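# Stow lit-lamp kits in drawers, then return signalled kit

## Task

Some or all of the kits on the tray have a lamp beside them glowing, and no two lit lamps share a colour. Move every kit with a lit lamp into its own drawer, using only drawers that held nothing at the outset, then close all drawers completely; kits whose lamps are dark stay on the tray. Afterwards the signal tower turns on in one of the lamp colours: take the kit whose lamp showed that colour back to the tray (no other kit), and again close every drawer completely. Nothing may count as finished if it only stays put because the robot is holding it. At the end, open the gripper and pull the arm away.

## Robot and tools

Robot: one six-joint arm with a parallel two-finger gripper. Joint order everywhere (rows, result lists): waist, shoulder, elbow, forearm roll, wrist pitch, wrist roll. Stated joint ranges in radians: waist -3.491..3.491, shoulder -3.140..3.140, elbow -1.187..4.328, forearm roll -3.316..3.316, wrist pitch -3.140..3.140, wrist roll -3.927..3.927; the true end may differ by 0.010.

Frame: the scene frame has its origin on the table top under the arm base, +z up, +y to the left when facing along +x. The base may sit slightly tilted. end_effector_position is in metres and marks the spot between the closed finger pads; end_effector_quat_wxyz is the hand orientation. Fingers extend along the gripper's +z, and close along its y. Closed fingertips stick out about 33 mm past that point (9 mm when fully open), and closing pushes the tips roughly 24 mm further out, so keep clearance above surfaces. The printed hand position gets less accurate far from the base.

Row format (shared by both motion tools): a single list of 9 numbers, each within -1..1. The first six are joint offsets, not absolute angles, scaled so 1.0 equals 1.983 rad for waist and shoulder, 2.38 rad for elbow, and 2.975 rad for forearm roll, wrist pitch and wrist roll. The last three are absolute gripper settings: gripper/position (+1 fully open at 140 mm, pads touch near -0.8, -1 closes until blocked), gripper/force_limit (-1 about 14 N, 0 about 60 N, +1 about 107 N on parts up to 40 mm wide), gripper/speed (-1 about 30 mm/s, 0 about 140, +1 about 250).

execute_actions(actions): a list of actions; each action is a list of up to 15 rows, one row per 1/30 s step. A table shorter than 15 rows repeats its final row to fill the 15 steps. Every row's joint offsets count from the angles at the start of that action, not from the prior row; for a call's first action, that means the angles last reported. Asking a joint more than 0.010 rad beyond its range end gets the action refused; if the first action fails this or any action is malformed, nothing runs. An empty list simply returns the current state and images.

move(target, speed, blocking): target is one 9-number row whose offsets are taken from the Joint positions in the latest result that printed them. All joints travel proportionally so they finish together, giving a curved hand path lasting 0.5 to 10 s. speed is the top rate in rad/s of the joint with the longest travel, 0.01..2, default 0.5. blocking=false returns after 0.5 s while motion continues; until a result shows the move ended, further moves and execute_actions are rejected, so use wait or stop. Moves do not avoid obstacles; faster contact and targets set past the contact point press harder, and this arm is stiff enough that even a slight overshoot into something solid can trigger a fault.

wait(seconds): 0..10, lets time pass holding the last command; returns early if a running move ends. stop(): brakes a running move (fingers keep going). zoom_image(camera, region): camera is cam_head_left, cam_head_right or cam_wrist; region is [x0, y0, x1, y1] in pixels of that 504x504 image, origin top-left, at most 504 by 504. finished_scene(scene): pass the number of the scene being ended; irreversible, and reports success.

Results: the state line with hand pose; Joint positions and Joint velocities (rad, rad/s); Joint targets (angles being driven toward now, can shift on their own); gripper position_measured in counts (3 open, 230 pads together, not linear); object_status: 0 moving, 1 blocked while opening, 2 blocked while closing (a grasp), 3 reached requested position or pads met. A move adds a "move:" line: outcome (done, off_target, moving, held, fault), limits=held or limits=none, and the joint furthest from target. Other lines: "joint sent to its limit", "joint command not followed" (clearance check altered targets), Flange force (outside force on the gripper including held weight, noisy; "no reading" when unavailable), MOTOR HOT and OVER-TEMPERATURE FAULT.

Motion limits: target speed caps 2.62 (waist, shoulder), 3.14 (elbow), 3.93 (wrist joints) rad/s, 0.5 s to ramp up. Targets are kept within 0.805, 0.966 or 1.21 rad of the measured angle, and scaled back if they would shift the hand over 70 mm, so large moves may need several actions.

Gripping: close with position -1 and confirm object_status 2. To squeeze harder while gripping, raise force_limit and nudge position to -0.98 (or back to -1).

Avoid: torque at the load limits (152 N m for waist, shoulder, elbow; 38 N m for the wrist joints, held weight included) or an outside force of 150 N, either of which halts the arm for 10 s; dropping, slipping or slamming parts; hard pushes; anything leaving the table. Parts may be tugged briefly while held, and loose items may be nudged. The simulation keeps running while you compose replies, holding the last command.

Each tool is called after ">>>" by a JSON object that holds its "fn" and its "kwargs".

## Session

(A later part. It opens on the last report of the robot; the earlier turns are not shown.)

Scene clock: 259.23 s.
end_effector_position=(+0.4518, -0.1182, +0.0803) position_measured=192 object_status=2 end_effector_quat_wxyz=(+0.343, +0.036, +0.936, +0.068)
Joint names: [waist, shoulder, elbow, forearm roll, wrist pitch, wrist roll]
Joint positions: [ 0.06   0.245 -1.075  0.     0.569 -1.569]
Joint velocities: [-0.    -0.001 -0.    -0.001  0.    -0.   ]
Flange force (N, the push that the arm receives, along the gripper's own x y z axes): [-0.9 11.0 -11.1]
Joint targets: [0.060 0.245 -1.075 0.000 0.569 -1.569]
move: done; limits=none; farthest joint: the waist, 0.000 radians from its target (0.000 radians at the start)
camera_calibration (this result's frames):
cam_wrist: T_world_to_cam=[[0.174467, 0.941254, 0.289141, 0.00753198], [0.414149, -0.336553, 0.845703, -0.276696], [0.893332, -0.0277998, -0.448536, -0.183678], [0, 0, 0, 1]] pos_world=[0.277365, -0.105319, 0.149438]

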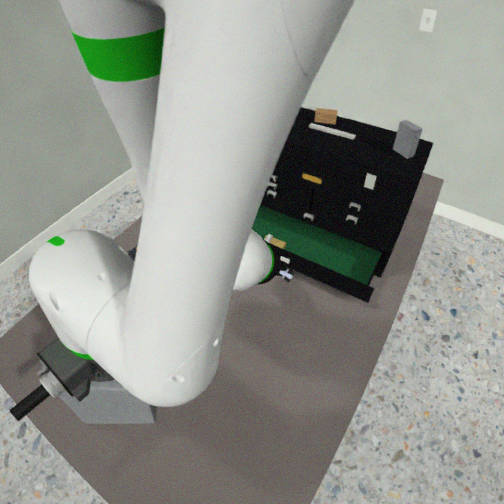

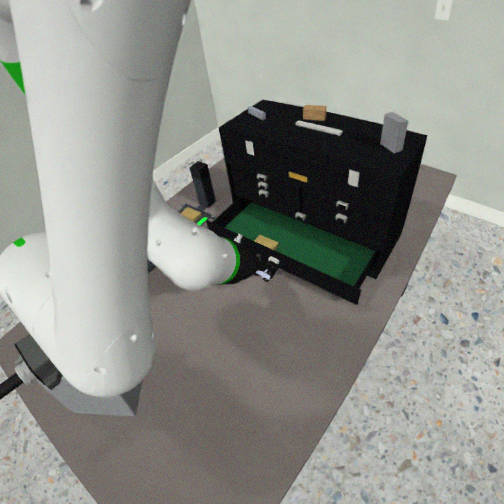

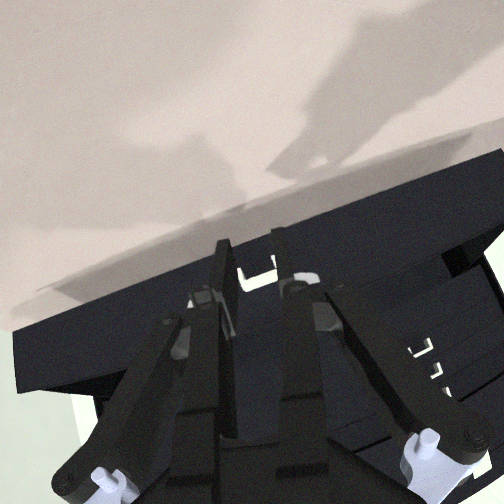

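>>> {"fn": "move", "kwargs": {"target": [0.003,0.0318,0.0752,0,-0.039,0,-1,-0.4,-0.7], "speed": 0.15}}

>>> {"fn": "move", "kwargs": {"target": [0.0015,0.0399,0.0766,0,-0.0343,0,-1,-0.4,-0.7], "speed": 0.1}}

>>> {"fn": "move", "kwargs": {"target": [0,0,0,0,0,0,-0.1,-0.4,0]}}

Scene clock: 263.83 s.
end_effector_position=(+0.5253, -0.1166, +0.0801) position_measured=192 object_status=2 end_effector_quat_wxyz=(+0.343, +0.033, +0.936, +0.069)
Joint names: [waist, shoulder, elbow, forearm roll, wrist pitch, wrist roll]
Joint positions: [ 0.065  0.309 -0.896  0.     0.453 -1.569]
Joint velocities: [-0.     0.002  0.001  0.    -0.     0.   ]
Flange force (N, the push that the arm receives, along the gripper's own x y z axes): [-12.1 -7.1 -24.7]
Joint targets: [0.066 0.309 -0.896 0.000 0.453 -1.569]
move: done; limits=none; farthest joint: the waist, 0.000 radians from its target (0.006 radians at the start)
camera_calibration (this result's frames):
cam_wrist: T_world_to_cam=[[0.168741, 0.942074, 0.289868, -0.00372216], [0.415469, -0.334664, 0.845805, -0.306893], [0.893819, -0.0222907, -0.447874, -0.249073], [0, 0, 0, 1]] pos_world=[0.350759, -0.104751, 0.149097]

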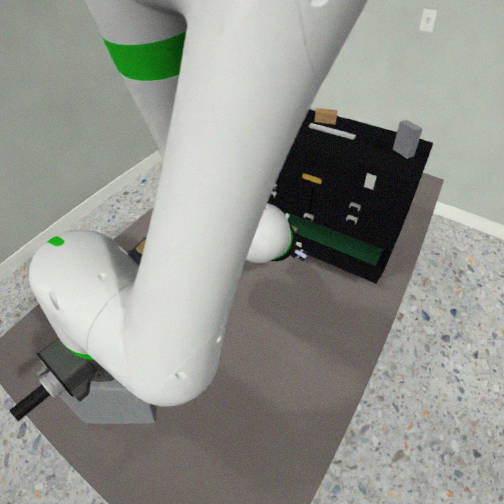

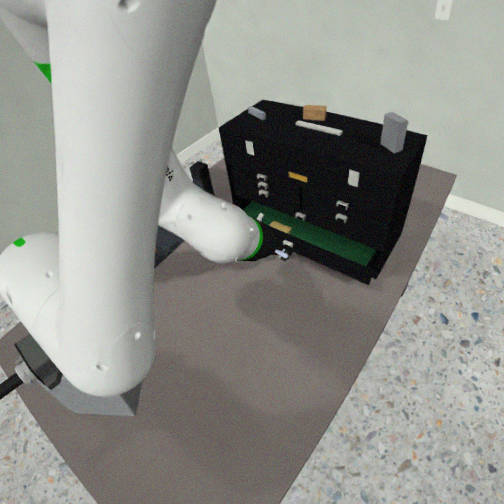

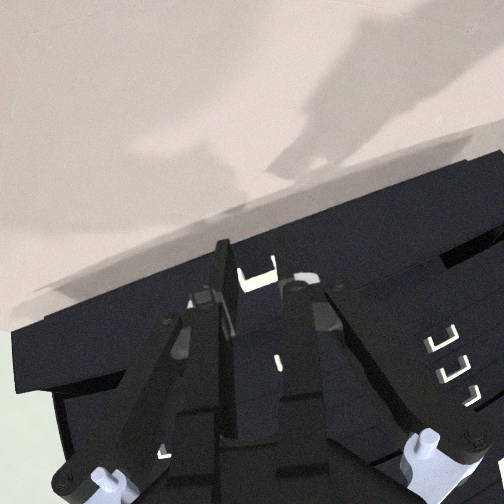

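Scene clock: 265.97 s.
end_effector_position=(+0.5973, -0.1158, +0.0791) position_measured=192 object_status=2 end_effector_quat_wxyz=(+0.344, +0.032, +0.936, +0.070)
Joint names: [waist, shoulder, elbow, forearm roll, wrist pitch, wrist roll]
Joint positions: [ 0.068  0.388 -0.714  0.     0.351 -1.569]
Joint velocities: [0.001 0.001 0.001 0.    0.    0.001]
Flange force (N, the push that the arm receives, along the gripper's own x y z axes): [-12.0 -11.1 -32.8]
Joint targets: [0.068 0.388 -0.714 0.000 0.351 -1.569]
move: done; limits=none; farthest joint: the waist, 0.000 radians from its target (0.002 radians at the start)
camera_calibration (this result's frames):
cam_wrist: T_world_to_cam=[[0.165728, 0.942456, 0.290362, -0.0145272], [0.415209, -0.333749, 0.846294, -0.335422], [0.894503, -0.0196937, -0.446627, -0.314036], [0, 0, 0, 1]] pos_world=[0.422584, -0.10444, 0.147827]

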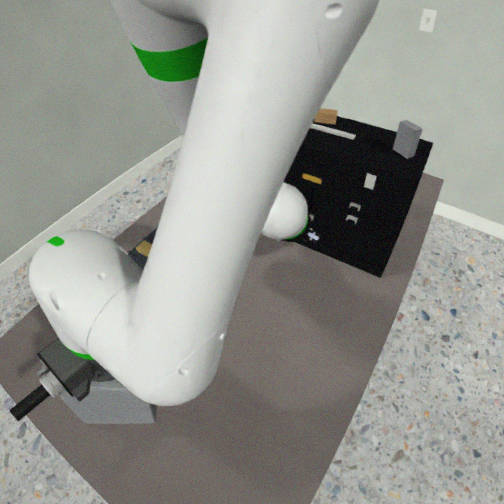

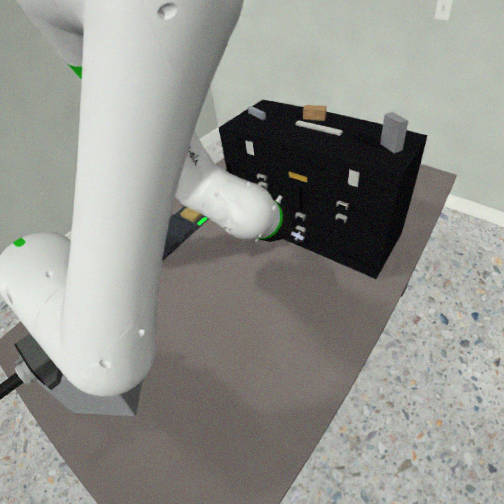

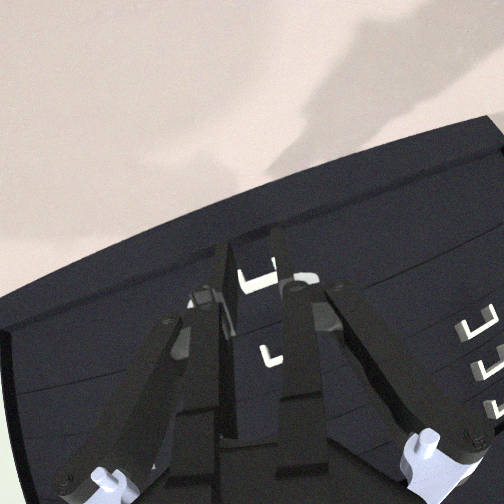

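Scene clock: 266.47 s.
end_effector_position=(+0.5973, -0.1156, +0.0791) position_measured=141 object_status=3 end_effector_quat_wxyz=(+0.344, +0.032, +0.936, +0.070)
Joint names: [waist, shoulder, elbow, forearm roll, wrist pitch, wrist roll]
Joint positions: [ 0.069  0.388 -0.714  0.001  0.351 -1.569]
Joint velocities: [ 0.001 -0.001 -0.     0.001  0.     0.002]
Flange force (N, the push that the arm receives, along the gripper's own x y z axes): [1.5 0.0 -5.7]
Joint targets: [0.068 0.388 -0.714 0.000 0.351 -1.569]
move: done; limits=none; farthest joint: the waist, 0.001 radians from its target (0.000 radians at the start)
camera_calibration (this result's frames):
cam_wrist: T_world_to_cam=[[0.165437, 0.942503, 0.290377, -0.0145088], [0.415266, -0.333633, 0.846312, -0.33543], [0.89453, -0.0194278, -0.446585, -0.314065], [0, 0, 0, 1]] pos_world=[0.422634, -0.104338, 0.147835]

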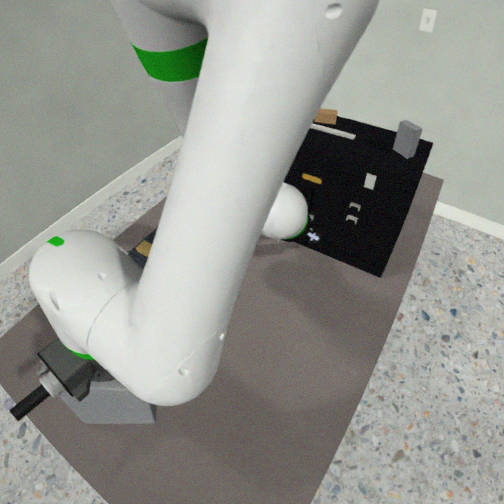

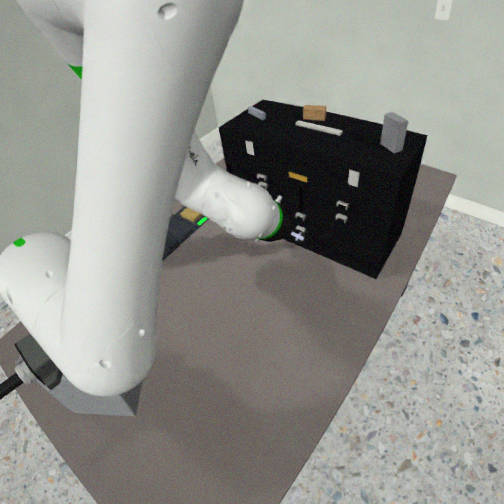

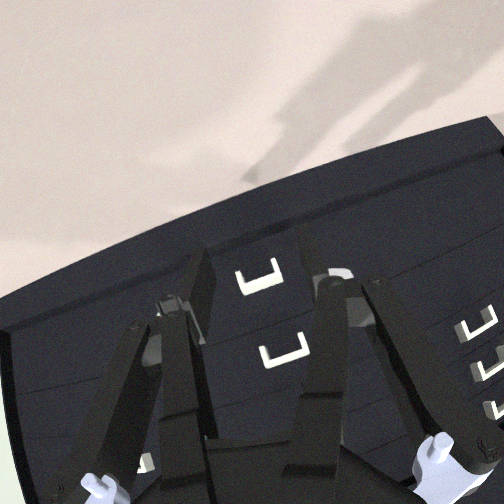

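>>> {"fn": "move", "kwargs": {"target": [0,0.0022,0.0042,0,-0.0019,0,-0.1,-0.4,0], "speed": 0.01}}

Scene clock: 269.30 s.
end_effector_position=(+0.6012, -0.1157, +0.0790) position_measured=141 object_status=3 end_effector_quat_wxyz=(+0.344, +0.032, +0.936, +0.070)
Joint names: [waist, shoulder, elbow, forearm roll, wrist pitch, wrist roll]
Joint positions: [ 0.069  0.392 -0.704  0.     0.346 -1.569]
Joint velocities: [ 0.001  0.001  0.     0.    -0.     0.001]
Flange force (N, the push that the arm receives, along the gripper's own x y z axes): [2.6 -1.5 -3.6]
Joint targets: [0.069 0.392 -0.704 0.001 0.346 -1.569]
move: done; limits=none; farthest joint: the forearm roll, 0.001 radians from its target (0.001 radians at the start)
camera_calibration (this result's frames):
cam_wrist: T_world_to_cam=[[0.165523, 0.942484, 0.29039, -0.0151219], [0.415268, -0.333683, 0.846291, -0.337007], [0.894514, -0.0194906, -0.446616, -0.317488], [0, 0, 0, 1]] pos_world=[0.426449, -0.104389, 0.147803]

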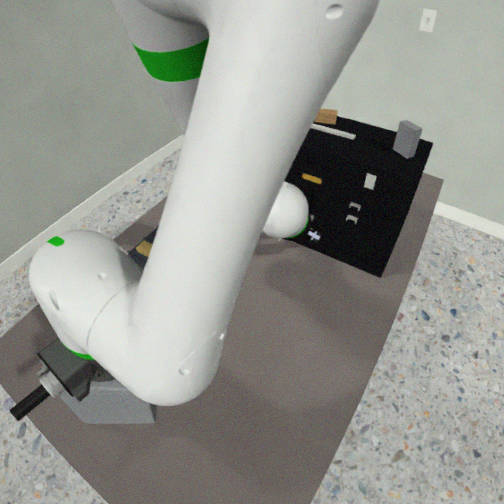

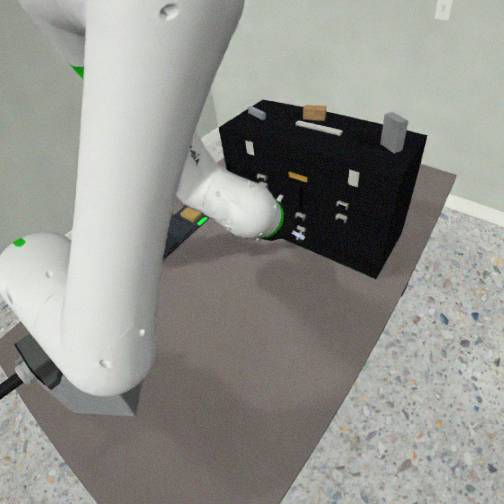

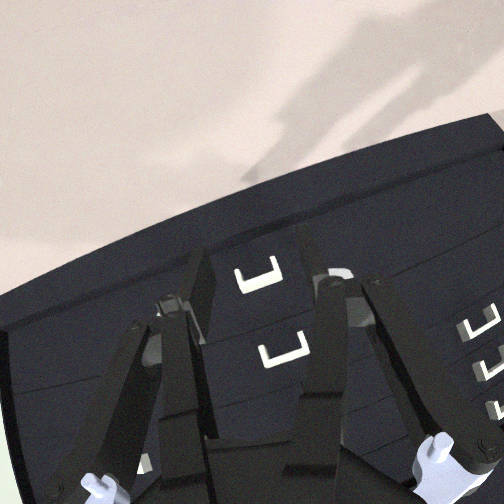

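>>> {"fn": "move", "kwargs": {"target": [0,-0.042,-0.08,0,0.036,0,-0.1,-0.4,0], "speed": 0.2}}

>>> {"fn": "move", "kwargs": {"target": [-0.0973,-0.1533,0.0475,0,-0.1402,0,-0.1,-0.4,0], "speed": 0.4}}

>>> {"fn": "move", "kwargs": {"target": [0.009,0.0516,0.0555,0,-0.01,0,-0.1,-0.4,0], "speed": 0.1}}

Scene clock: 279.37 s.
end_effector_position=(+0.5268, -0.1149, +0.0807) position_measured=141 object_status=3 end_effector_quat_wxyz=(+0.344, +0.032, +0.936, +0.070)
Joint names: [waist, shoulder, elbow, forearm roll, wrist pitch, wrist roll]
Joint positions: [ 0.069  0.309 -0.894  0.     0.453 -1.569]
Joint velocities: [-0.001 -0.002 -0.001  0.     0.    -0.   ]
Flange force (N, the push that the arm receives, along the gripper's own x y z axes): [1.0 0.6 -3.3]
Joint targets: [0.069 0.309 -0.894 0.000 0.453 -1.569]
move: done; limits=none; farthest joint: the waist, 0.000 radians from its target (0.000 radians at the start)
camera_calibration (this result's frames):
cam_wrist: T_world_to_cam=[[0.165518, 0.942465, 0.290455, -0.00398534], [0.415247, -0.333738, 0.846279, -0.307234], [0.894524, -0.0194645, -0.446595, -0.250242], [0, 0, 0, 1]] pos_world=[0.352086, -0.103651, 0.149407]

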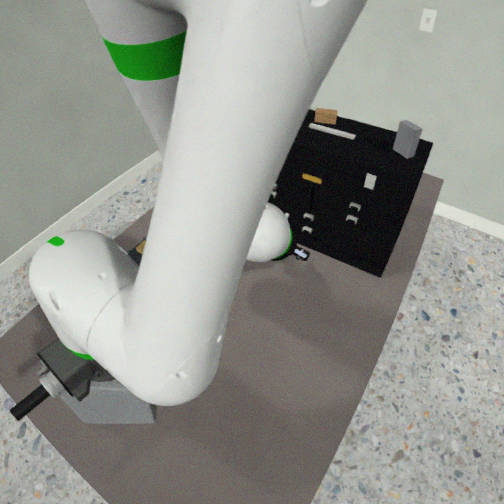

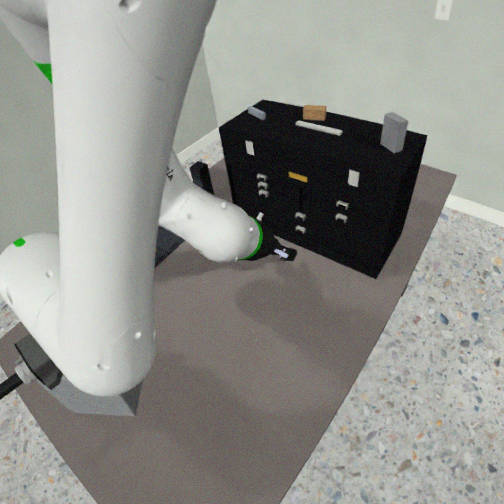

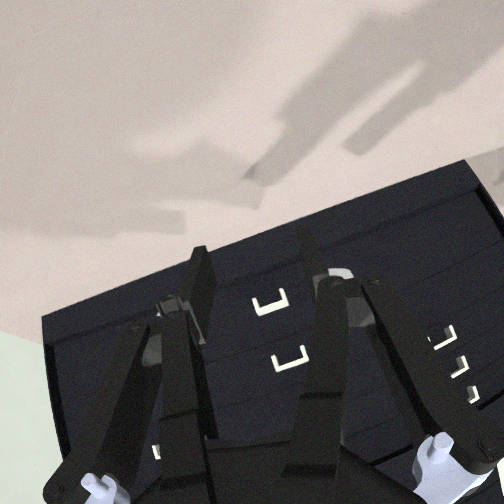

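Scene clock: 280.83 s.
end_effector_position=(+0.5301, -0.2380, +0.1795) position_measured=141 object_status=3 end_effector_quat_wxyz=(+0.335, +0.117, +0.934, +0.026)
Joint names: [waist, shoulder, elbow, forearm roll, wrist pitch, wrist roll]
Joint positions: [-0.124  0.005 -0.781  0.     0.036 -1.569]
Joint velocities: [ 0.     0.     0.001  0.    -0.     0.002]
Flange force (N, the push that the arm receives, along the gripper's own x y z axes): no reading
Joint targets: [-0.124 0.005 -0.781 0.000 0.036 -1.569]
move: done; limits=none; farthest joint: the waist, 0.000 radians from its target (0.193 radians at the start)
camera_calibration (this result's frames):
cam_wrist: T_world_to_cam=[[0.348808, 0.899806, 0.262074, -0.0194801], [0.371857, -0.38956, 0.842595, -0.422948], [0.860265, -0.196449, -0.47048, -0.231092], [0, 0, 0, 1]] pos_world=[0.362871, -0.192633, 0.252755]

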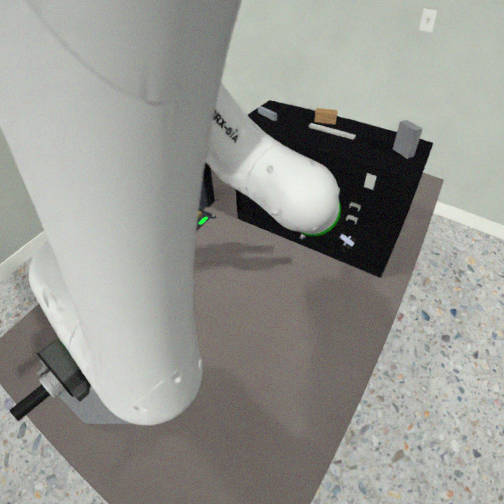

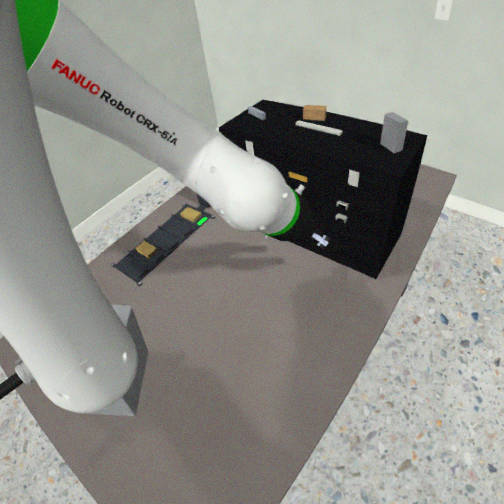

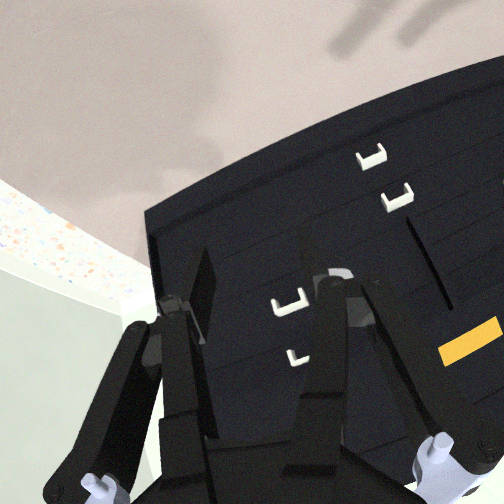

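Scene clock: 282.47 s.
end_effector_position=(+0.5846, -0.2381, +0.1800) position_measured=141 object_status=3 end_effector_quat_wxyz=(+0.336, +0.109, +0.935, +0.030)
Joint names: [waist, shoulder, elbow, forearm roll, wrist pitch, wrist roll]
Joint positions: [-0.106  0.107 -0.649  0.     0.006 -1.569]
Joint velocities: [ 0.     0.001  0.001  0.001 -0.    -0.001]
Flange force (N, the push that the arm receives, along the gripper's own x y z axes): no reading
Joint targets: [-0.106 0.107 -0.649 0.000 0.006 -1.569]
move: done; limits=none; farthest joint: the waist, 0.000 radians from its target (0.018 radians at the start)
camera_calibration (this result's frames):
cam_wrist: T_world_to_cam=[[0.332289, 0.905227, 0.264857, -0.0280965], [0.376316, -0.384738, 0.842831, -0.445231], [0.864853, -0.180393, -0.468495, -0.277009], [0, 0, 0, 1]] pos_world=[0.416455, -0.195834, 0.252918]

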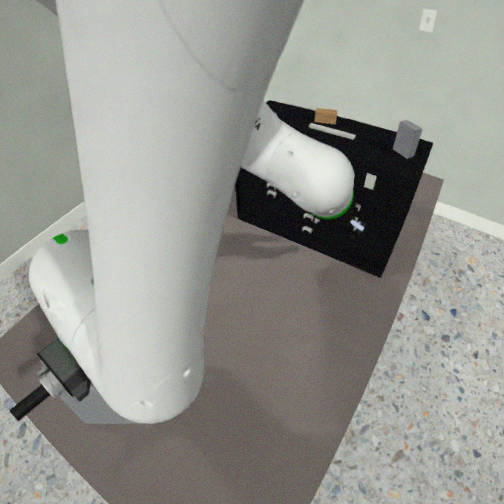

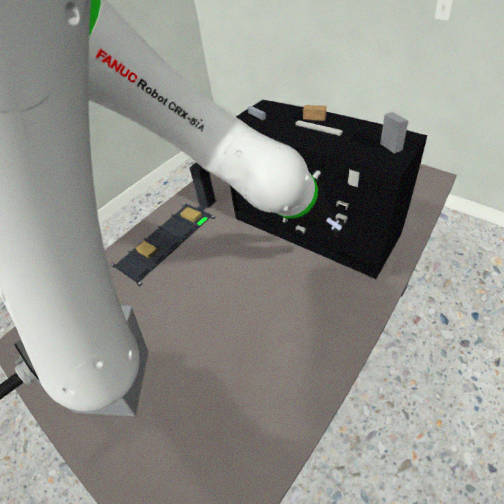

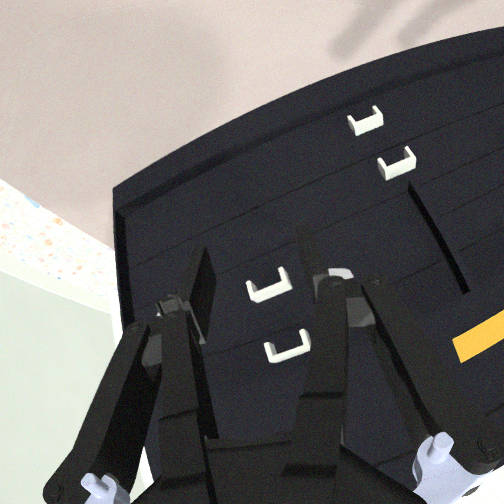

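>>> {"fn": "move", "kwargs": {"target": [0.0035,0.0131,0.0139,0,-0.0024,0.05,-0.1,-0.4,0], "speed": 0.1}}

>>> {"fn": "move", "kwargs": {"target": [0,0,0,0,0,0,-1,-0.4,-0.7]}}

Scene clock: 286.90 s.
end_effector_position=(+0.5988, -0.2363, +0.1796) position_measured=141 object_status=3 end_effector_quat_wxyz=(+0.338, +0.036, +0.940, +0.007)
Joint names: [waist, shoulder, elbow, forearm roll, wrist pitch, wrist roll]
Joint positions: [-0.099  0.133 -0.616  0.    -0.001 -1.42 ]
Joint velocities: [ 0.    -0.001  0.     0.001 -0.     0.001]
Flange force (N, the push that the arm receives, along the gripper's own x y z axes): no reading
Joint targets: [-0.099 0.133 -0.616 0.000 -0.001 -1.420]
move: done; limits=none; farthest joint: the waist, 0.000 radians from its target (0.007 radians at the start)
camera_calibration (this result's frames):
cam_wrist: T_world_to_cam=[[0.218932, 0.959554, 0.176991, 0.0621311], [0.416282, -0.255909, 0.872479, -0.44831], [0.882484, -0.117335, -0.455471, -0.287082], [0, 0, 0, 1]] pos_world=[0.426366, -0.20803, 0.249387]

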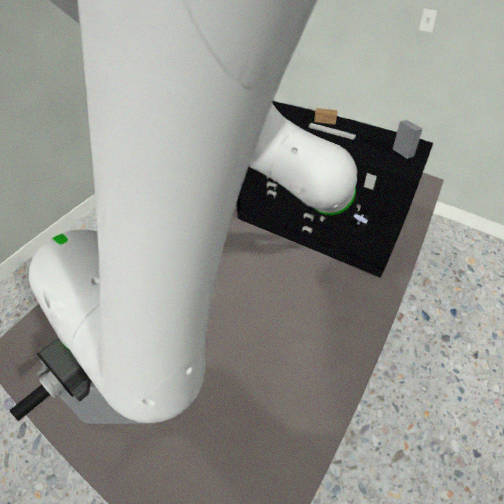

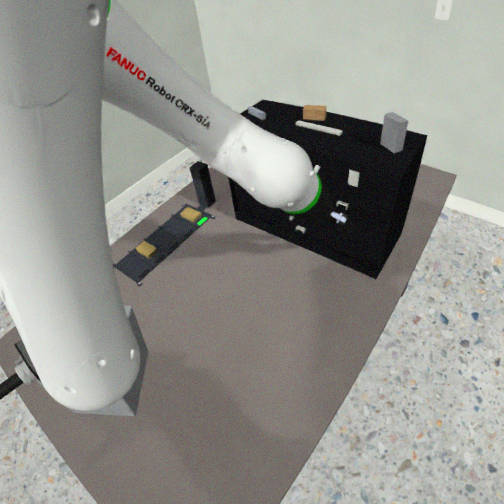

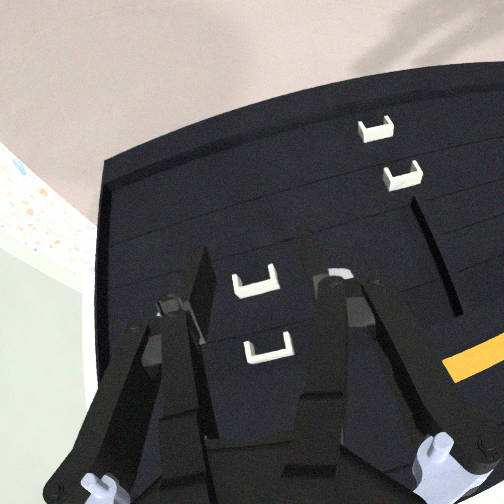

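Scene clock: 287.63 s.
end_effector_position=(+0.5988, -0.2364, +0.1797) position_measured=194 object_status=2 end_effector_quat_wxyz=(+0.338, +0.037, +0.940, +0.007)
Joint names: [waist, shoulder, elbow, forearm roll, wrist pitch, wrist roll]
Joint positions: [-0.1    0.133 -0.616  0.    -0.001 -1.42 ]
Joint velocities: [-0.001  0.    -0.     0.001 -0.     0.   ]
Flange force (N, the push that the arm receives, along the gripper's own x y z axes): no reading
Joint targets: [-0.099 0.133 -0.616 0.000 -0.001 -1.420]
move: done; limits=none; farthest joint: the waist, 0.001 radians from its target (0.000 radians at the start)
camera_calibration (this result's frames):
cam_wrist: T_world_to_cam=[[0.219105, 0.959519, 0.176965, 0.0621394], [0.416048, -0.255936, 0.872583, -0.448353], [0.882551, -0.117561, -0.455283, -0.287258], [0, 0, 0, 1]] pos_world=[0.426442, -0.208144, 0.249445]

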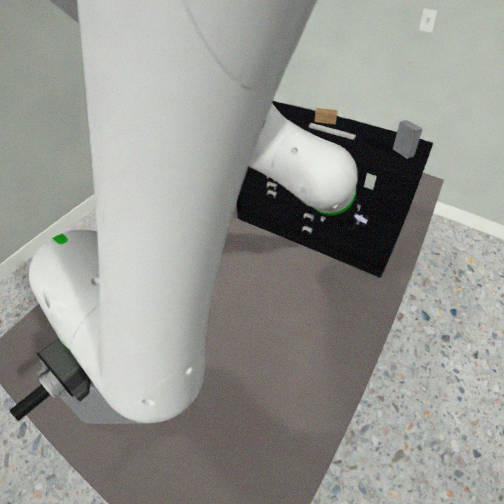

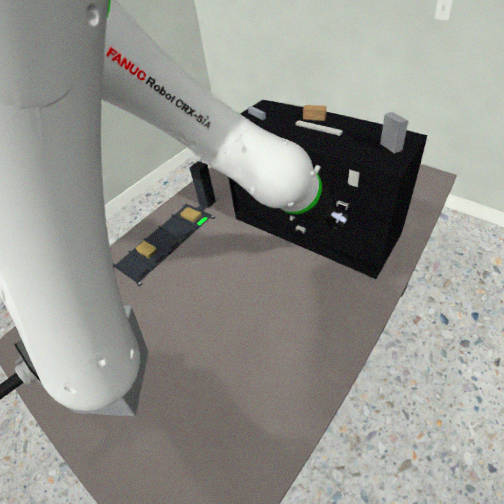

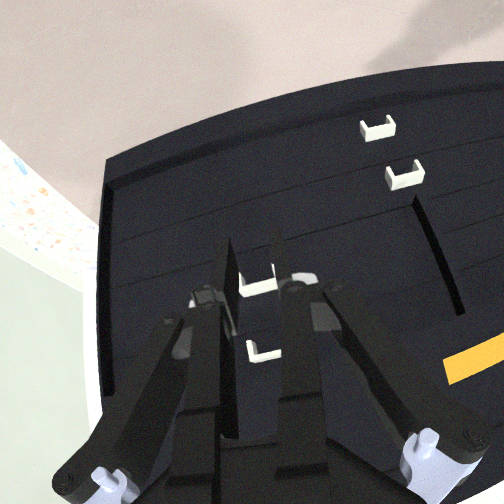

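>>> {"fn": "move", "kwargs": {"target": [-0.0121,-0.0645,-0.0693,0,0.0124,0,-1,-0.4,-0.7], "speed": 0.12}}

Scene clock: 290.90 s.
end_effector_position=(+0.5304, -0.2377, +0.1796) position_measured=195 object_status=2 end_effector_quat_wxyz=(+0.336, +0.047, +0.941, +0.001)
Joint names: [waist, shoulder, elbow, forearm roll, wrist pitch, wrist roll]
Joint positions: [-0.124  0.005 -0.781  0.     0.036 -1.42 ]
Joint velocities: [-0.001  0.    -0.001 -0.001  0.    -0.001]
Flange force (N, the push that the arm receives, along the gripper's own x y z axes): no reading
Joint targets: [-0.124 0.005 -0.781 0.000 0.036 -1.420]
move: done; limits=none; farthest joint: the waist, 0.000 radians from its target (0.025 radians at the start)
camera_calibration (this result's frames):
cam_wrist: T_world_to_cam=[[0.242279, 0.954571, 0.173479, 0.0655763], [0.413223, -0.263304, 0.871733, -0.420185], [0.877809, -0.139517, -0.458244, -0.229282], [0, 0, 0, 1]] pos_world=[0.359008, -0.205222, 0.249846]

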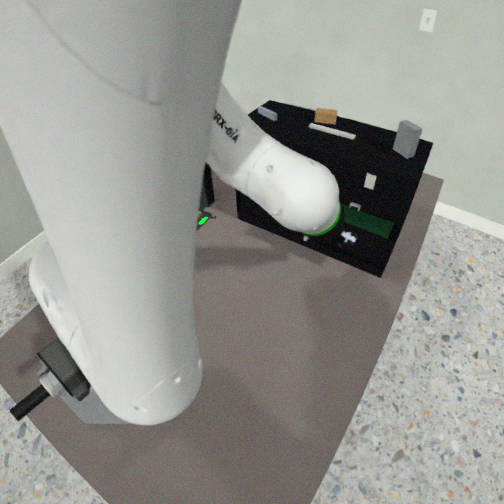

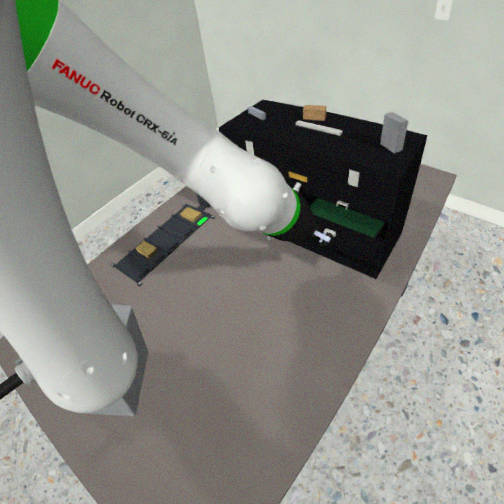

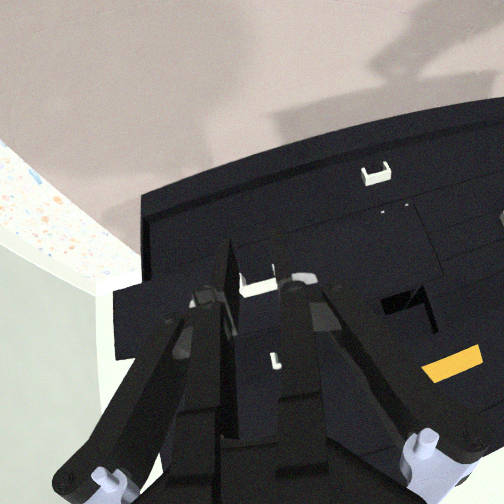

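>>> {"fn": "move", "kwargs": {"target": [-0.0141,-0.0681,-0.0613,0,0.0037,0,-1,-0.4,-0.7], "speed": 0.12}}

>>> {"fn": "move", "kwargs": {"target": [0,0,0,0,0,0,-0.1,-0.4,0]}}

>>> {"fn": "move", "kwargs": {"target": [0,0,0,0,-0.1173,0,-0.1,-0.4,0]}}

>>> {"fn": "move", "kwargs": {"target": [0.5113,0,0,0,0,-0.3684,0.3,-0.2,0], "speed": 0.9}}

>>> {"fn": "move", "kwargs": {"target": [0,0.3944,0.366,0.082,-0.2034,0,0.3,-0.2,0], "speed": 0.7}}

>>> {"fn": "move", "kwargs": {"target": [-0.01,0.042,-0.007,0.0082,0.0336,-0.0052,0.3,-0.2,0], "speed": 0.15}}

Scene clock: 298.70 s.
end_effector_position=(+0.4662, -0.2390, +0.1801) position_measured=195 object_status=2 end_effector_quat_wxyz=(+0.334, +0.059, +0.941, -0.005)
Joint names: [waist, shoulder, elbow, forearm roll, wrist pitch, wrist roll]
Joint positions: [-0.152 -0.13  -0.927  0.     0.047 -1.42 ]
Joint velocities: [-0.002 -0.002 -0.001  0.001  0.     0.   ]
Flange force (N, the push that the arm receives, along the gripper's own x y z axes): no reading
Joint targets: [-0.152 -0.130 -0.927 0.000 0.047 -1.420]
move: done; limits=none; farthest joint: the waist, 0.000 radians from its target (0.028 radians at the start)
camera_calibration (this result's frames):
cam_wrist: T_world_to_cam=[[0.269096, 0.948112, 0.169323, 0.0689467], [0.409438, -0.271746, 0.870927, -0.394586], [0.87175, -0.165036, -0.461319, -0.175558], [0, 0, 0, 1]] pos_world=[0.296048, -0.20157, 0.250993]

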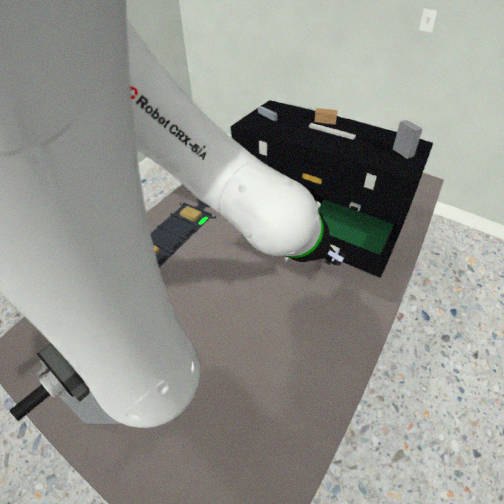

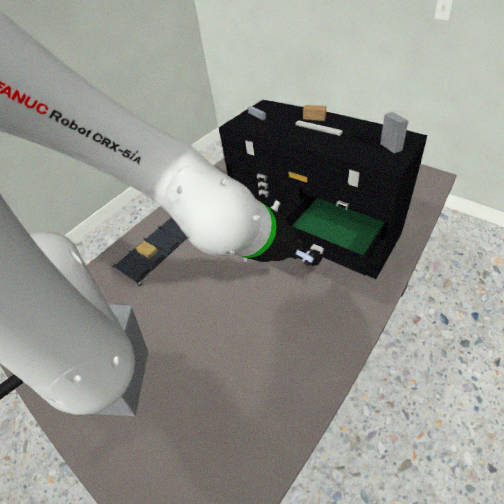

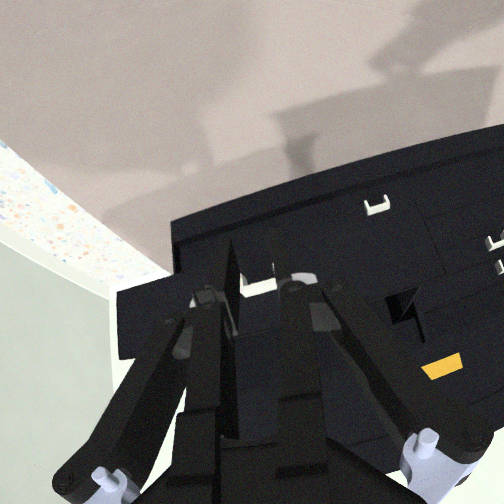

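Scene clock: 299.20 s.
end_effector_position=(+0.4662, -0.2390, +0.1802) position_measured=141 object_status=3 end_effector_quat_wxyz=(+0.335, +0.060, +0.940, -0.005)
Joint names: [waist, shoulder, elbow, forearm roll, wrist pitch, wrist roll]
Joint positions: [-0.152 -0.13  -0.927  0.     0.047 -1.42 ]
Joint velocities: [-0.     0.    -0.     0.    -0.    -0.002]
Flange force (N, the push that the arm receives, along the gripper's own x y z axes): no reading
Joint targets: [-0.152 -0.130 -0.927 0.000 0.047 -1.420]
move: done; limits=none; farthest joint: the waist, 0.000 radians from its target (0.000 radians at the start)
camera_calibration (this result's frames):
cam_wrist: T_world_to_cam=[[0.269179, 0.94809, 0.169313, 0.0689482], [0.409342, -0.27176, 0.870968, -0.394598], [0.871769, -0.16514, -0.461245, -0.175589], [0, 0, 0, 1]] pos_world=[0.296039, -0.201602, 0.251019]

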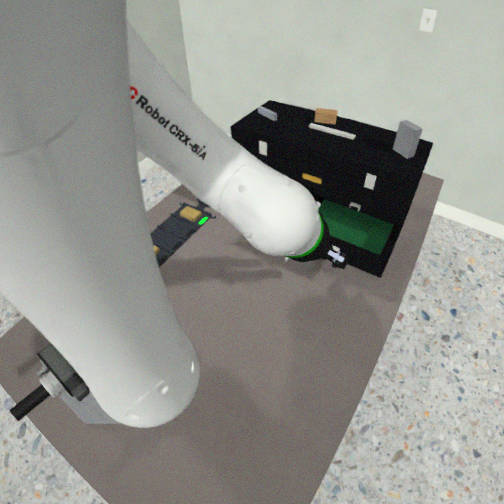

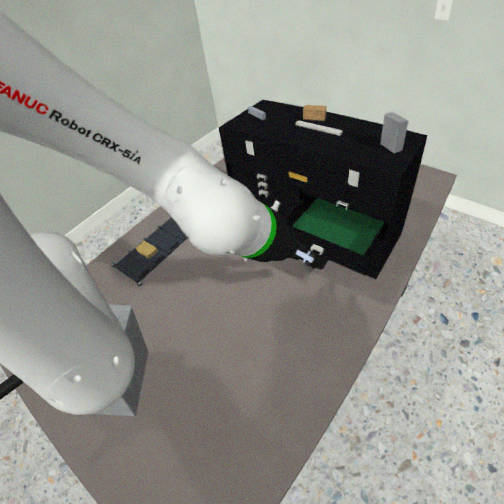

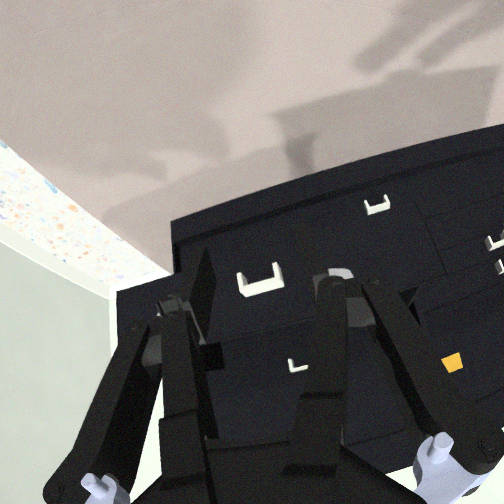

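Scene clock: 300.33 s.
end_effector_position=(+0.3621, -0.2067, +0.1215) position_measured=141 object_status=3 end_effector_quat_wxyz=(+0.170, +0.051, +0.984, +0.030)
Joint names: [waist, shoulder, elbow, forearm roll, wrist pitch, wrist roll]
Joint positions: [-0.152 -0.13  -0.927  0.    -0.302 -1.42 ]
Joint velocities: [-0.001  0.001 -0.     0.    -0.     0.001]
Flange force (N, the push that the arm receives, along the gripper's own x y z axes): no reading
Joint targets: [-0.152 -0.130 -0.927 0.000 -0.302 -1.420]
move: done; limits=none; farthest joint: the waist, 0.000 radians from its target (0.000 radians at the start)
camera_calibration (this result's frames):
cam_wrist: T_world_to_cam=[[0.28217, 0.94723, 0.152106, 0.0734748], [0.682899, -0.309673, 0.661629, -0.373575], [0.673817, -0.0828187, -0.734242, 0.0153042], [0, 0, 0, 1]] pos_world=[0.224069, -0.184016, 0.247229]

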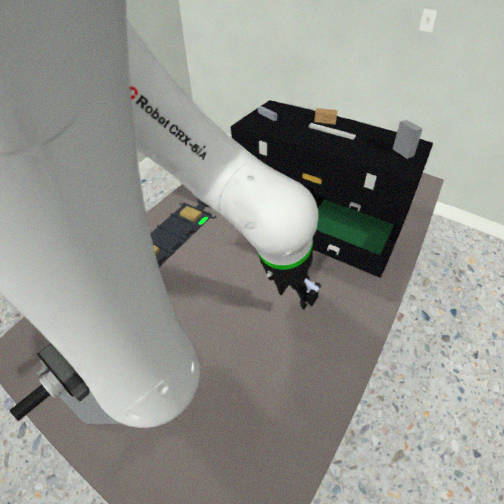

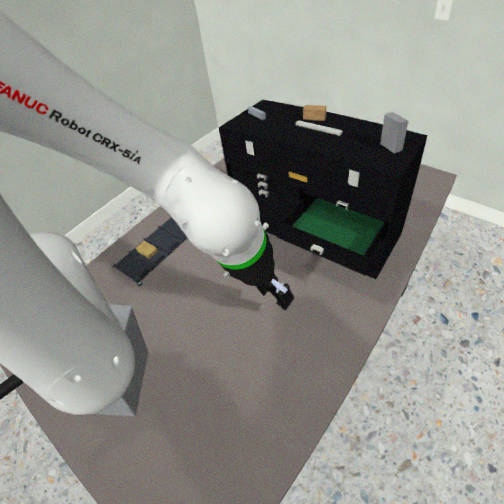

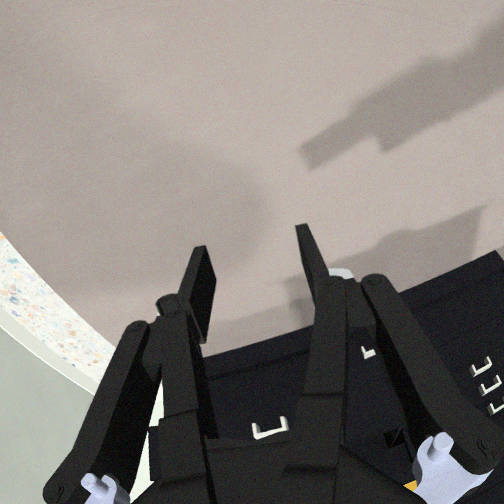

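Scene clock: 302.10 s.
end_effector_position=(+0.3761, +0.2055, +0.1848) position_measured=91 object_status=3 end_effector_quat_wxyz=(+0.089, +0.097, +0.960, +0.248)
Joint names: [waist, shoulder, elbow, forearm roll, wrist pitch, wrist roll]
Joint positions: [ 0.862 -0.13  -0.927  0.    -0.302 -2.516]
Joint velocities: [ 0.001  0.     0.     0.001 -0.    -0.   ]
Flange force (N, the push that the arm receives, along the gripper's own x y z axes): no reading
Joint targets: [0.862 -0.130 -0.927 0.000 -0.302 -2.516]
move: done; limits=none; farthest joint: the waist, 0.000 radians from its target (1.014 radians at the start)
camera_calibration (this result's frames):
cam_wrist: T_world_to_cam=[[0.340594, 0.786129, 0.515749, -0.386645], [0.745694, -0.559966, 0.36108, -0.213963], [0.572657, 0.26161, -0.776932, 0.0616491], [0, 0, 0, 1]] pos_world=[0.255936, 0.168013, 0.324567]

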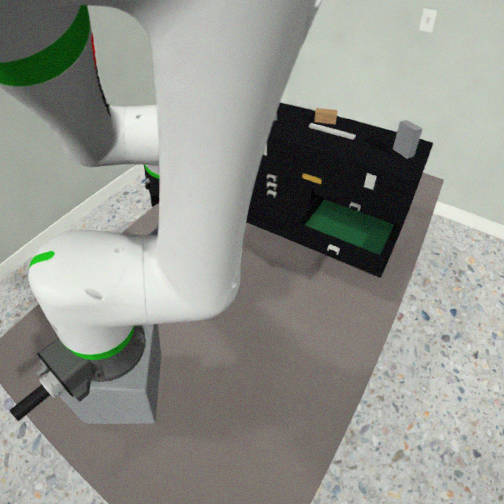

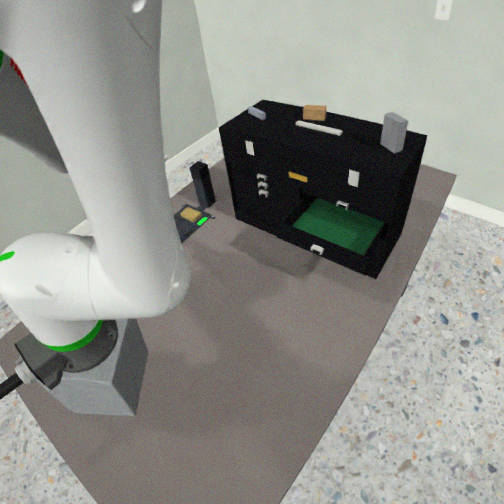

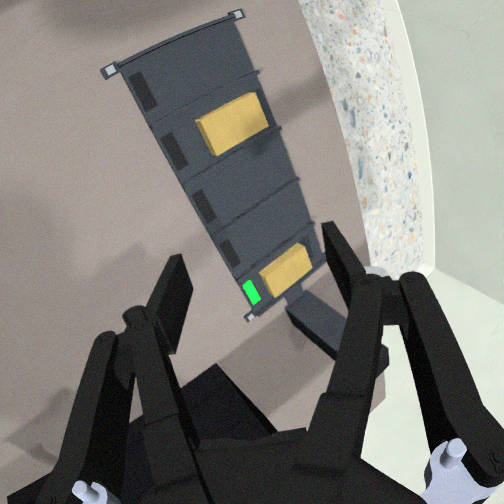

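Scene clock: 303.83 s.
end_effector_position=(+0.5380, +0.2954, +0.1176) position_measured=91 object_status=3 end_effector_quat_wxyz=(-0.000, +0.000, +1.000, -0.000)
Joint names: [waist, shoulder, elbow, forearm roll, wrist pitch, wrist roll]
Joint positions: [ 0.862  0.652 -0.056  0.244 -0.907 -2.516]
Joint velocities: [-0.     0.002  0.001 -0.    -0.     0.   ]
Flange force (N, the push that the arm receives, along the gripper's own x y z axes): [9.0 -3.3 0.8]
Joint targets: [0.862 0.652 -0.056 0.244 -0.907 -2.516]
move: done; limits=none; farthest joint: the waist, 0.000 radians from its target (0.000 radians at the start)
camera_calibration (this result's frames):
cam_wrist: T_world_to_cam=[[0.210921, 0.977469, 0.00820871, -0.40493], [0.89297, -0.196091, 0.405158, -0.452023], [0.397638, -0.0781263, -0.91421, 0.103849], [0, 0, 0, 1]] pos_world=[0.447758, 0.315282, 0.281404]

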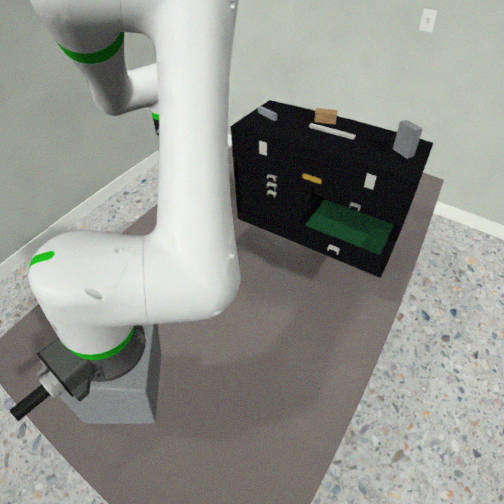

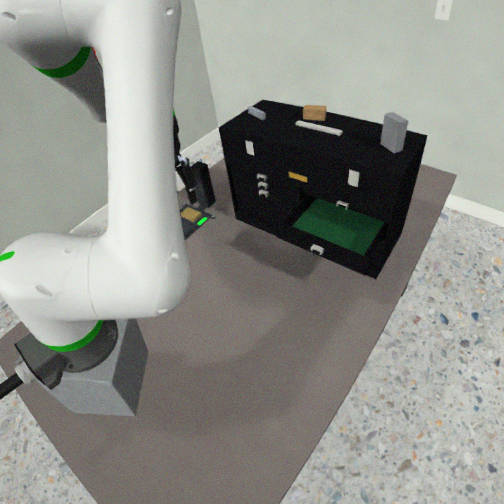

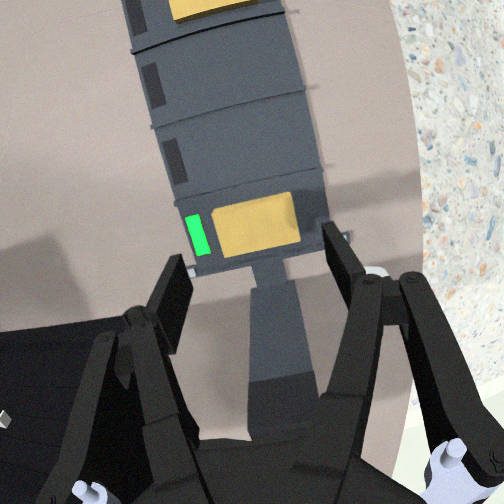

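Scene clock: 304.83 s.
end_effector_position=(+0.5388, +0.2948, +0.0634) position_measured=91 object_status=3 end_effector_quat_wxyz=(+0.000, +0.000, +1.000, -0.001)
Joint names: [waist, shoulder, elbow, forearm roll, wrist pitch, wrist roll]
Joint positions: [ 0.843  0.735 -0.072  0.269 -0.807 -2.532]
Joint velocities: [-0.    -0.    -0.    -0.001  0.    -0.001]
Flange force (N, the push that the arm receives, along the gripper's own x y z axes): [9.3 -3.0 -2.2]
Joint targets: [0.843 0.735 -0.072 0.269 -0.807 -2.532]
move: done; limits=none; farthest joint: the waist, 0.000 radians from its target (0.020 radians at the start)
camera_calibration (this result's frames):
cam_wrist: T_world_to_cam=[[0.210737, 0.977513, 0.00763366, -0.403932], [0.892871, -0.195657, 0.405585, -0.430943], [0.397958, -0.0786559, -0.914026, 0.0539412], [0, 0, 0, 1]] pos_world=[0.448434, 0.314774, 0.227171]

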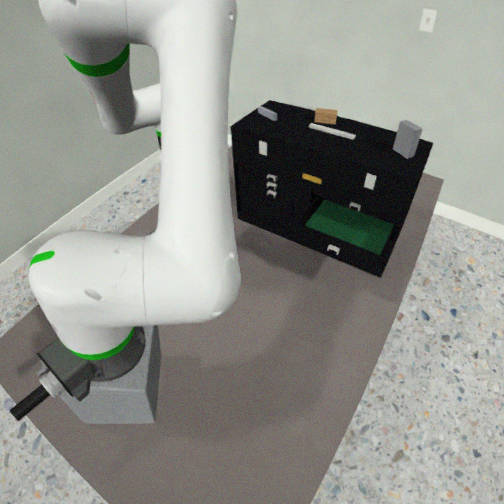

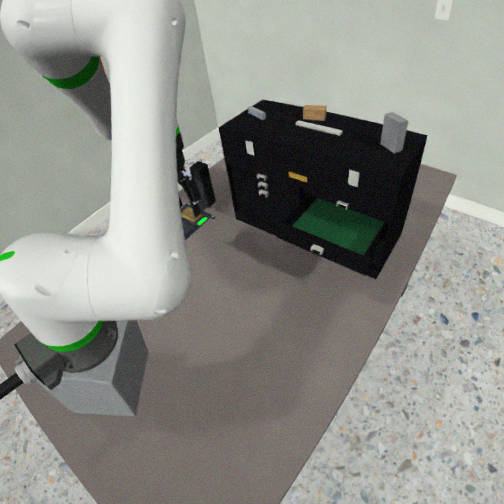

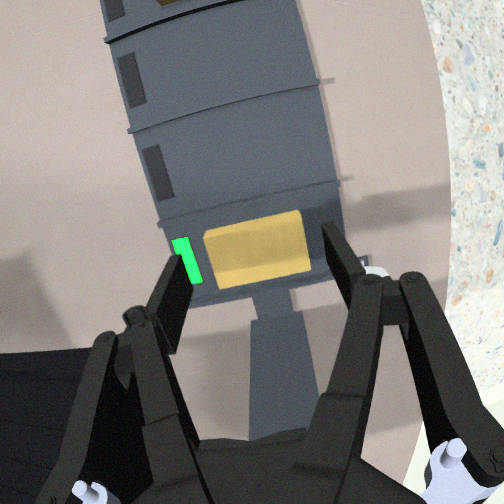

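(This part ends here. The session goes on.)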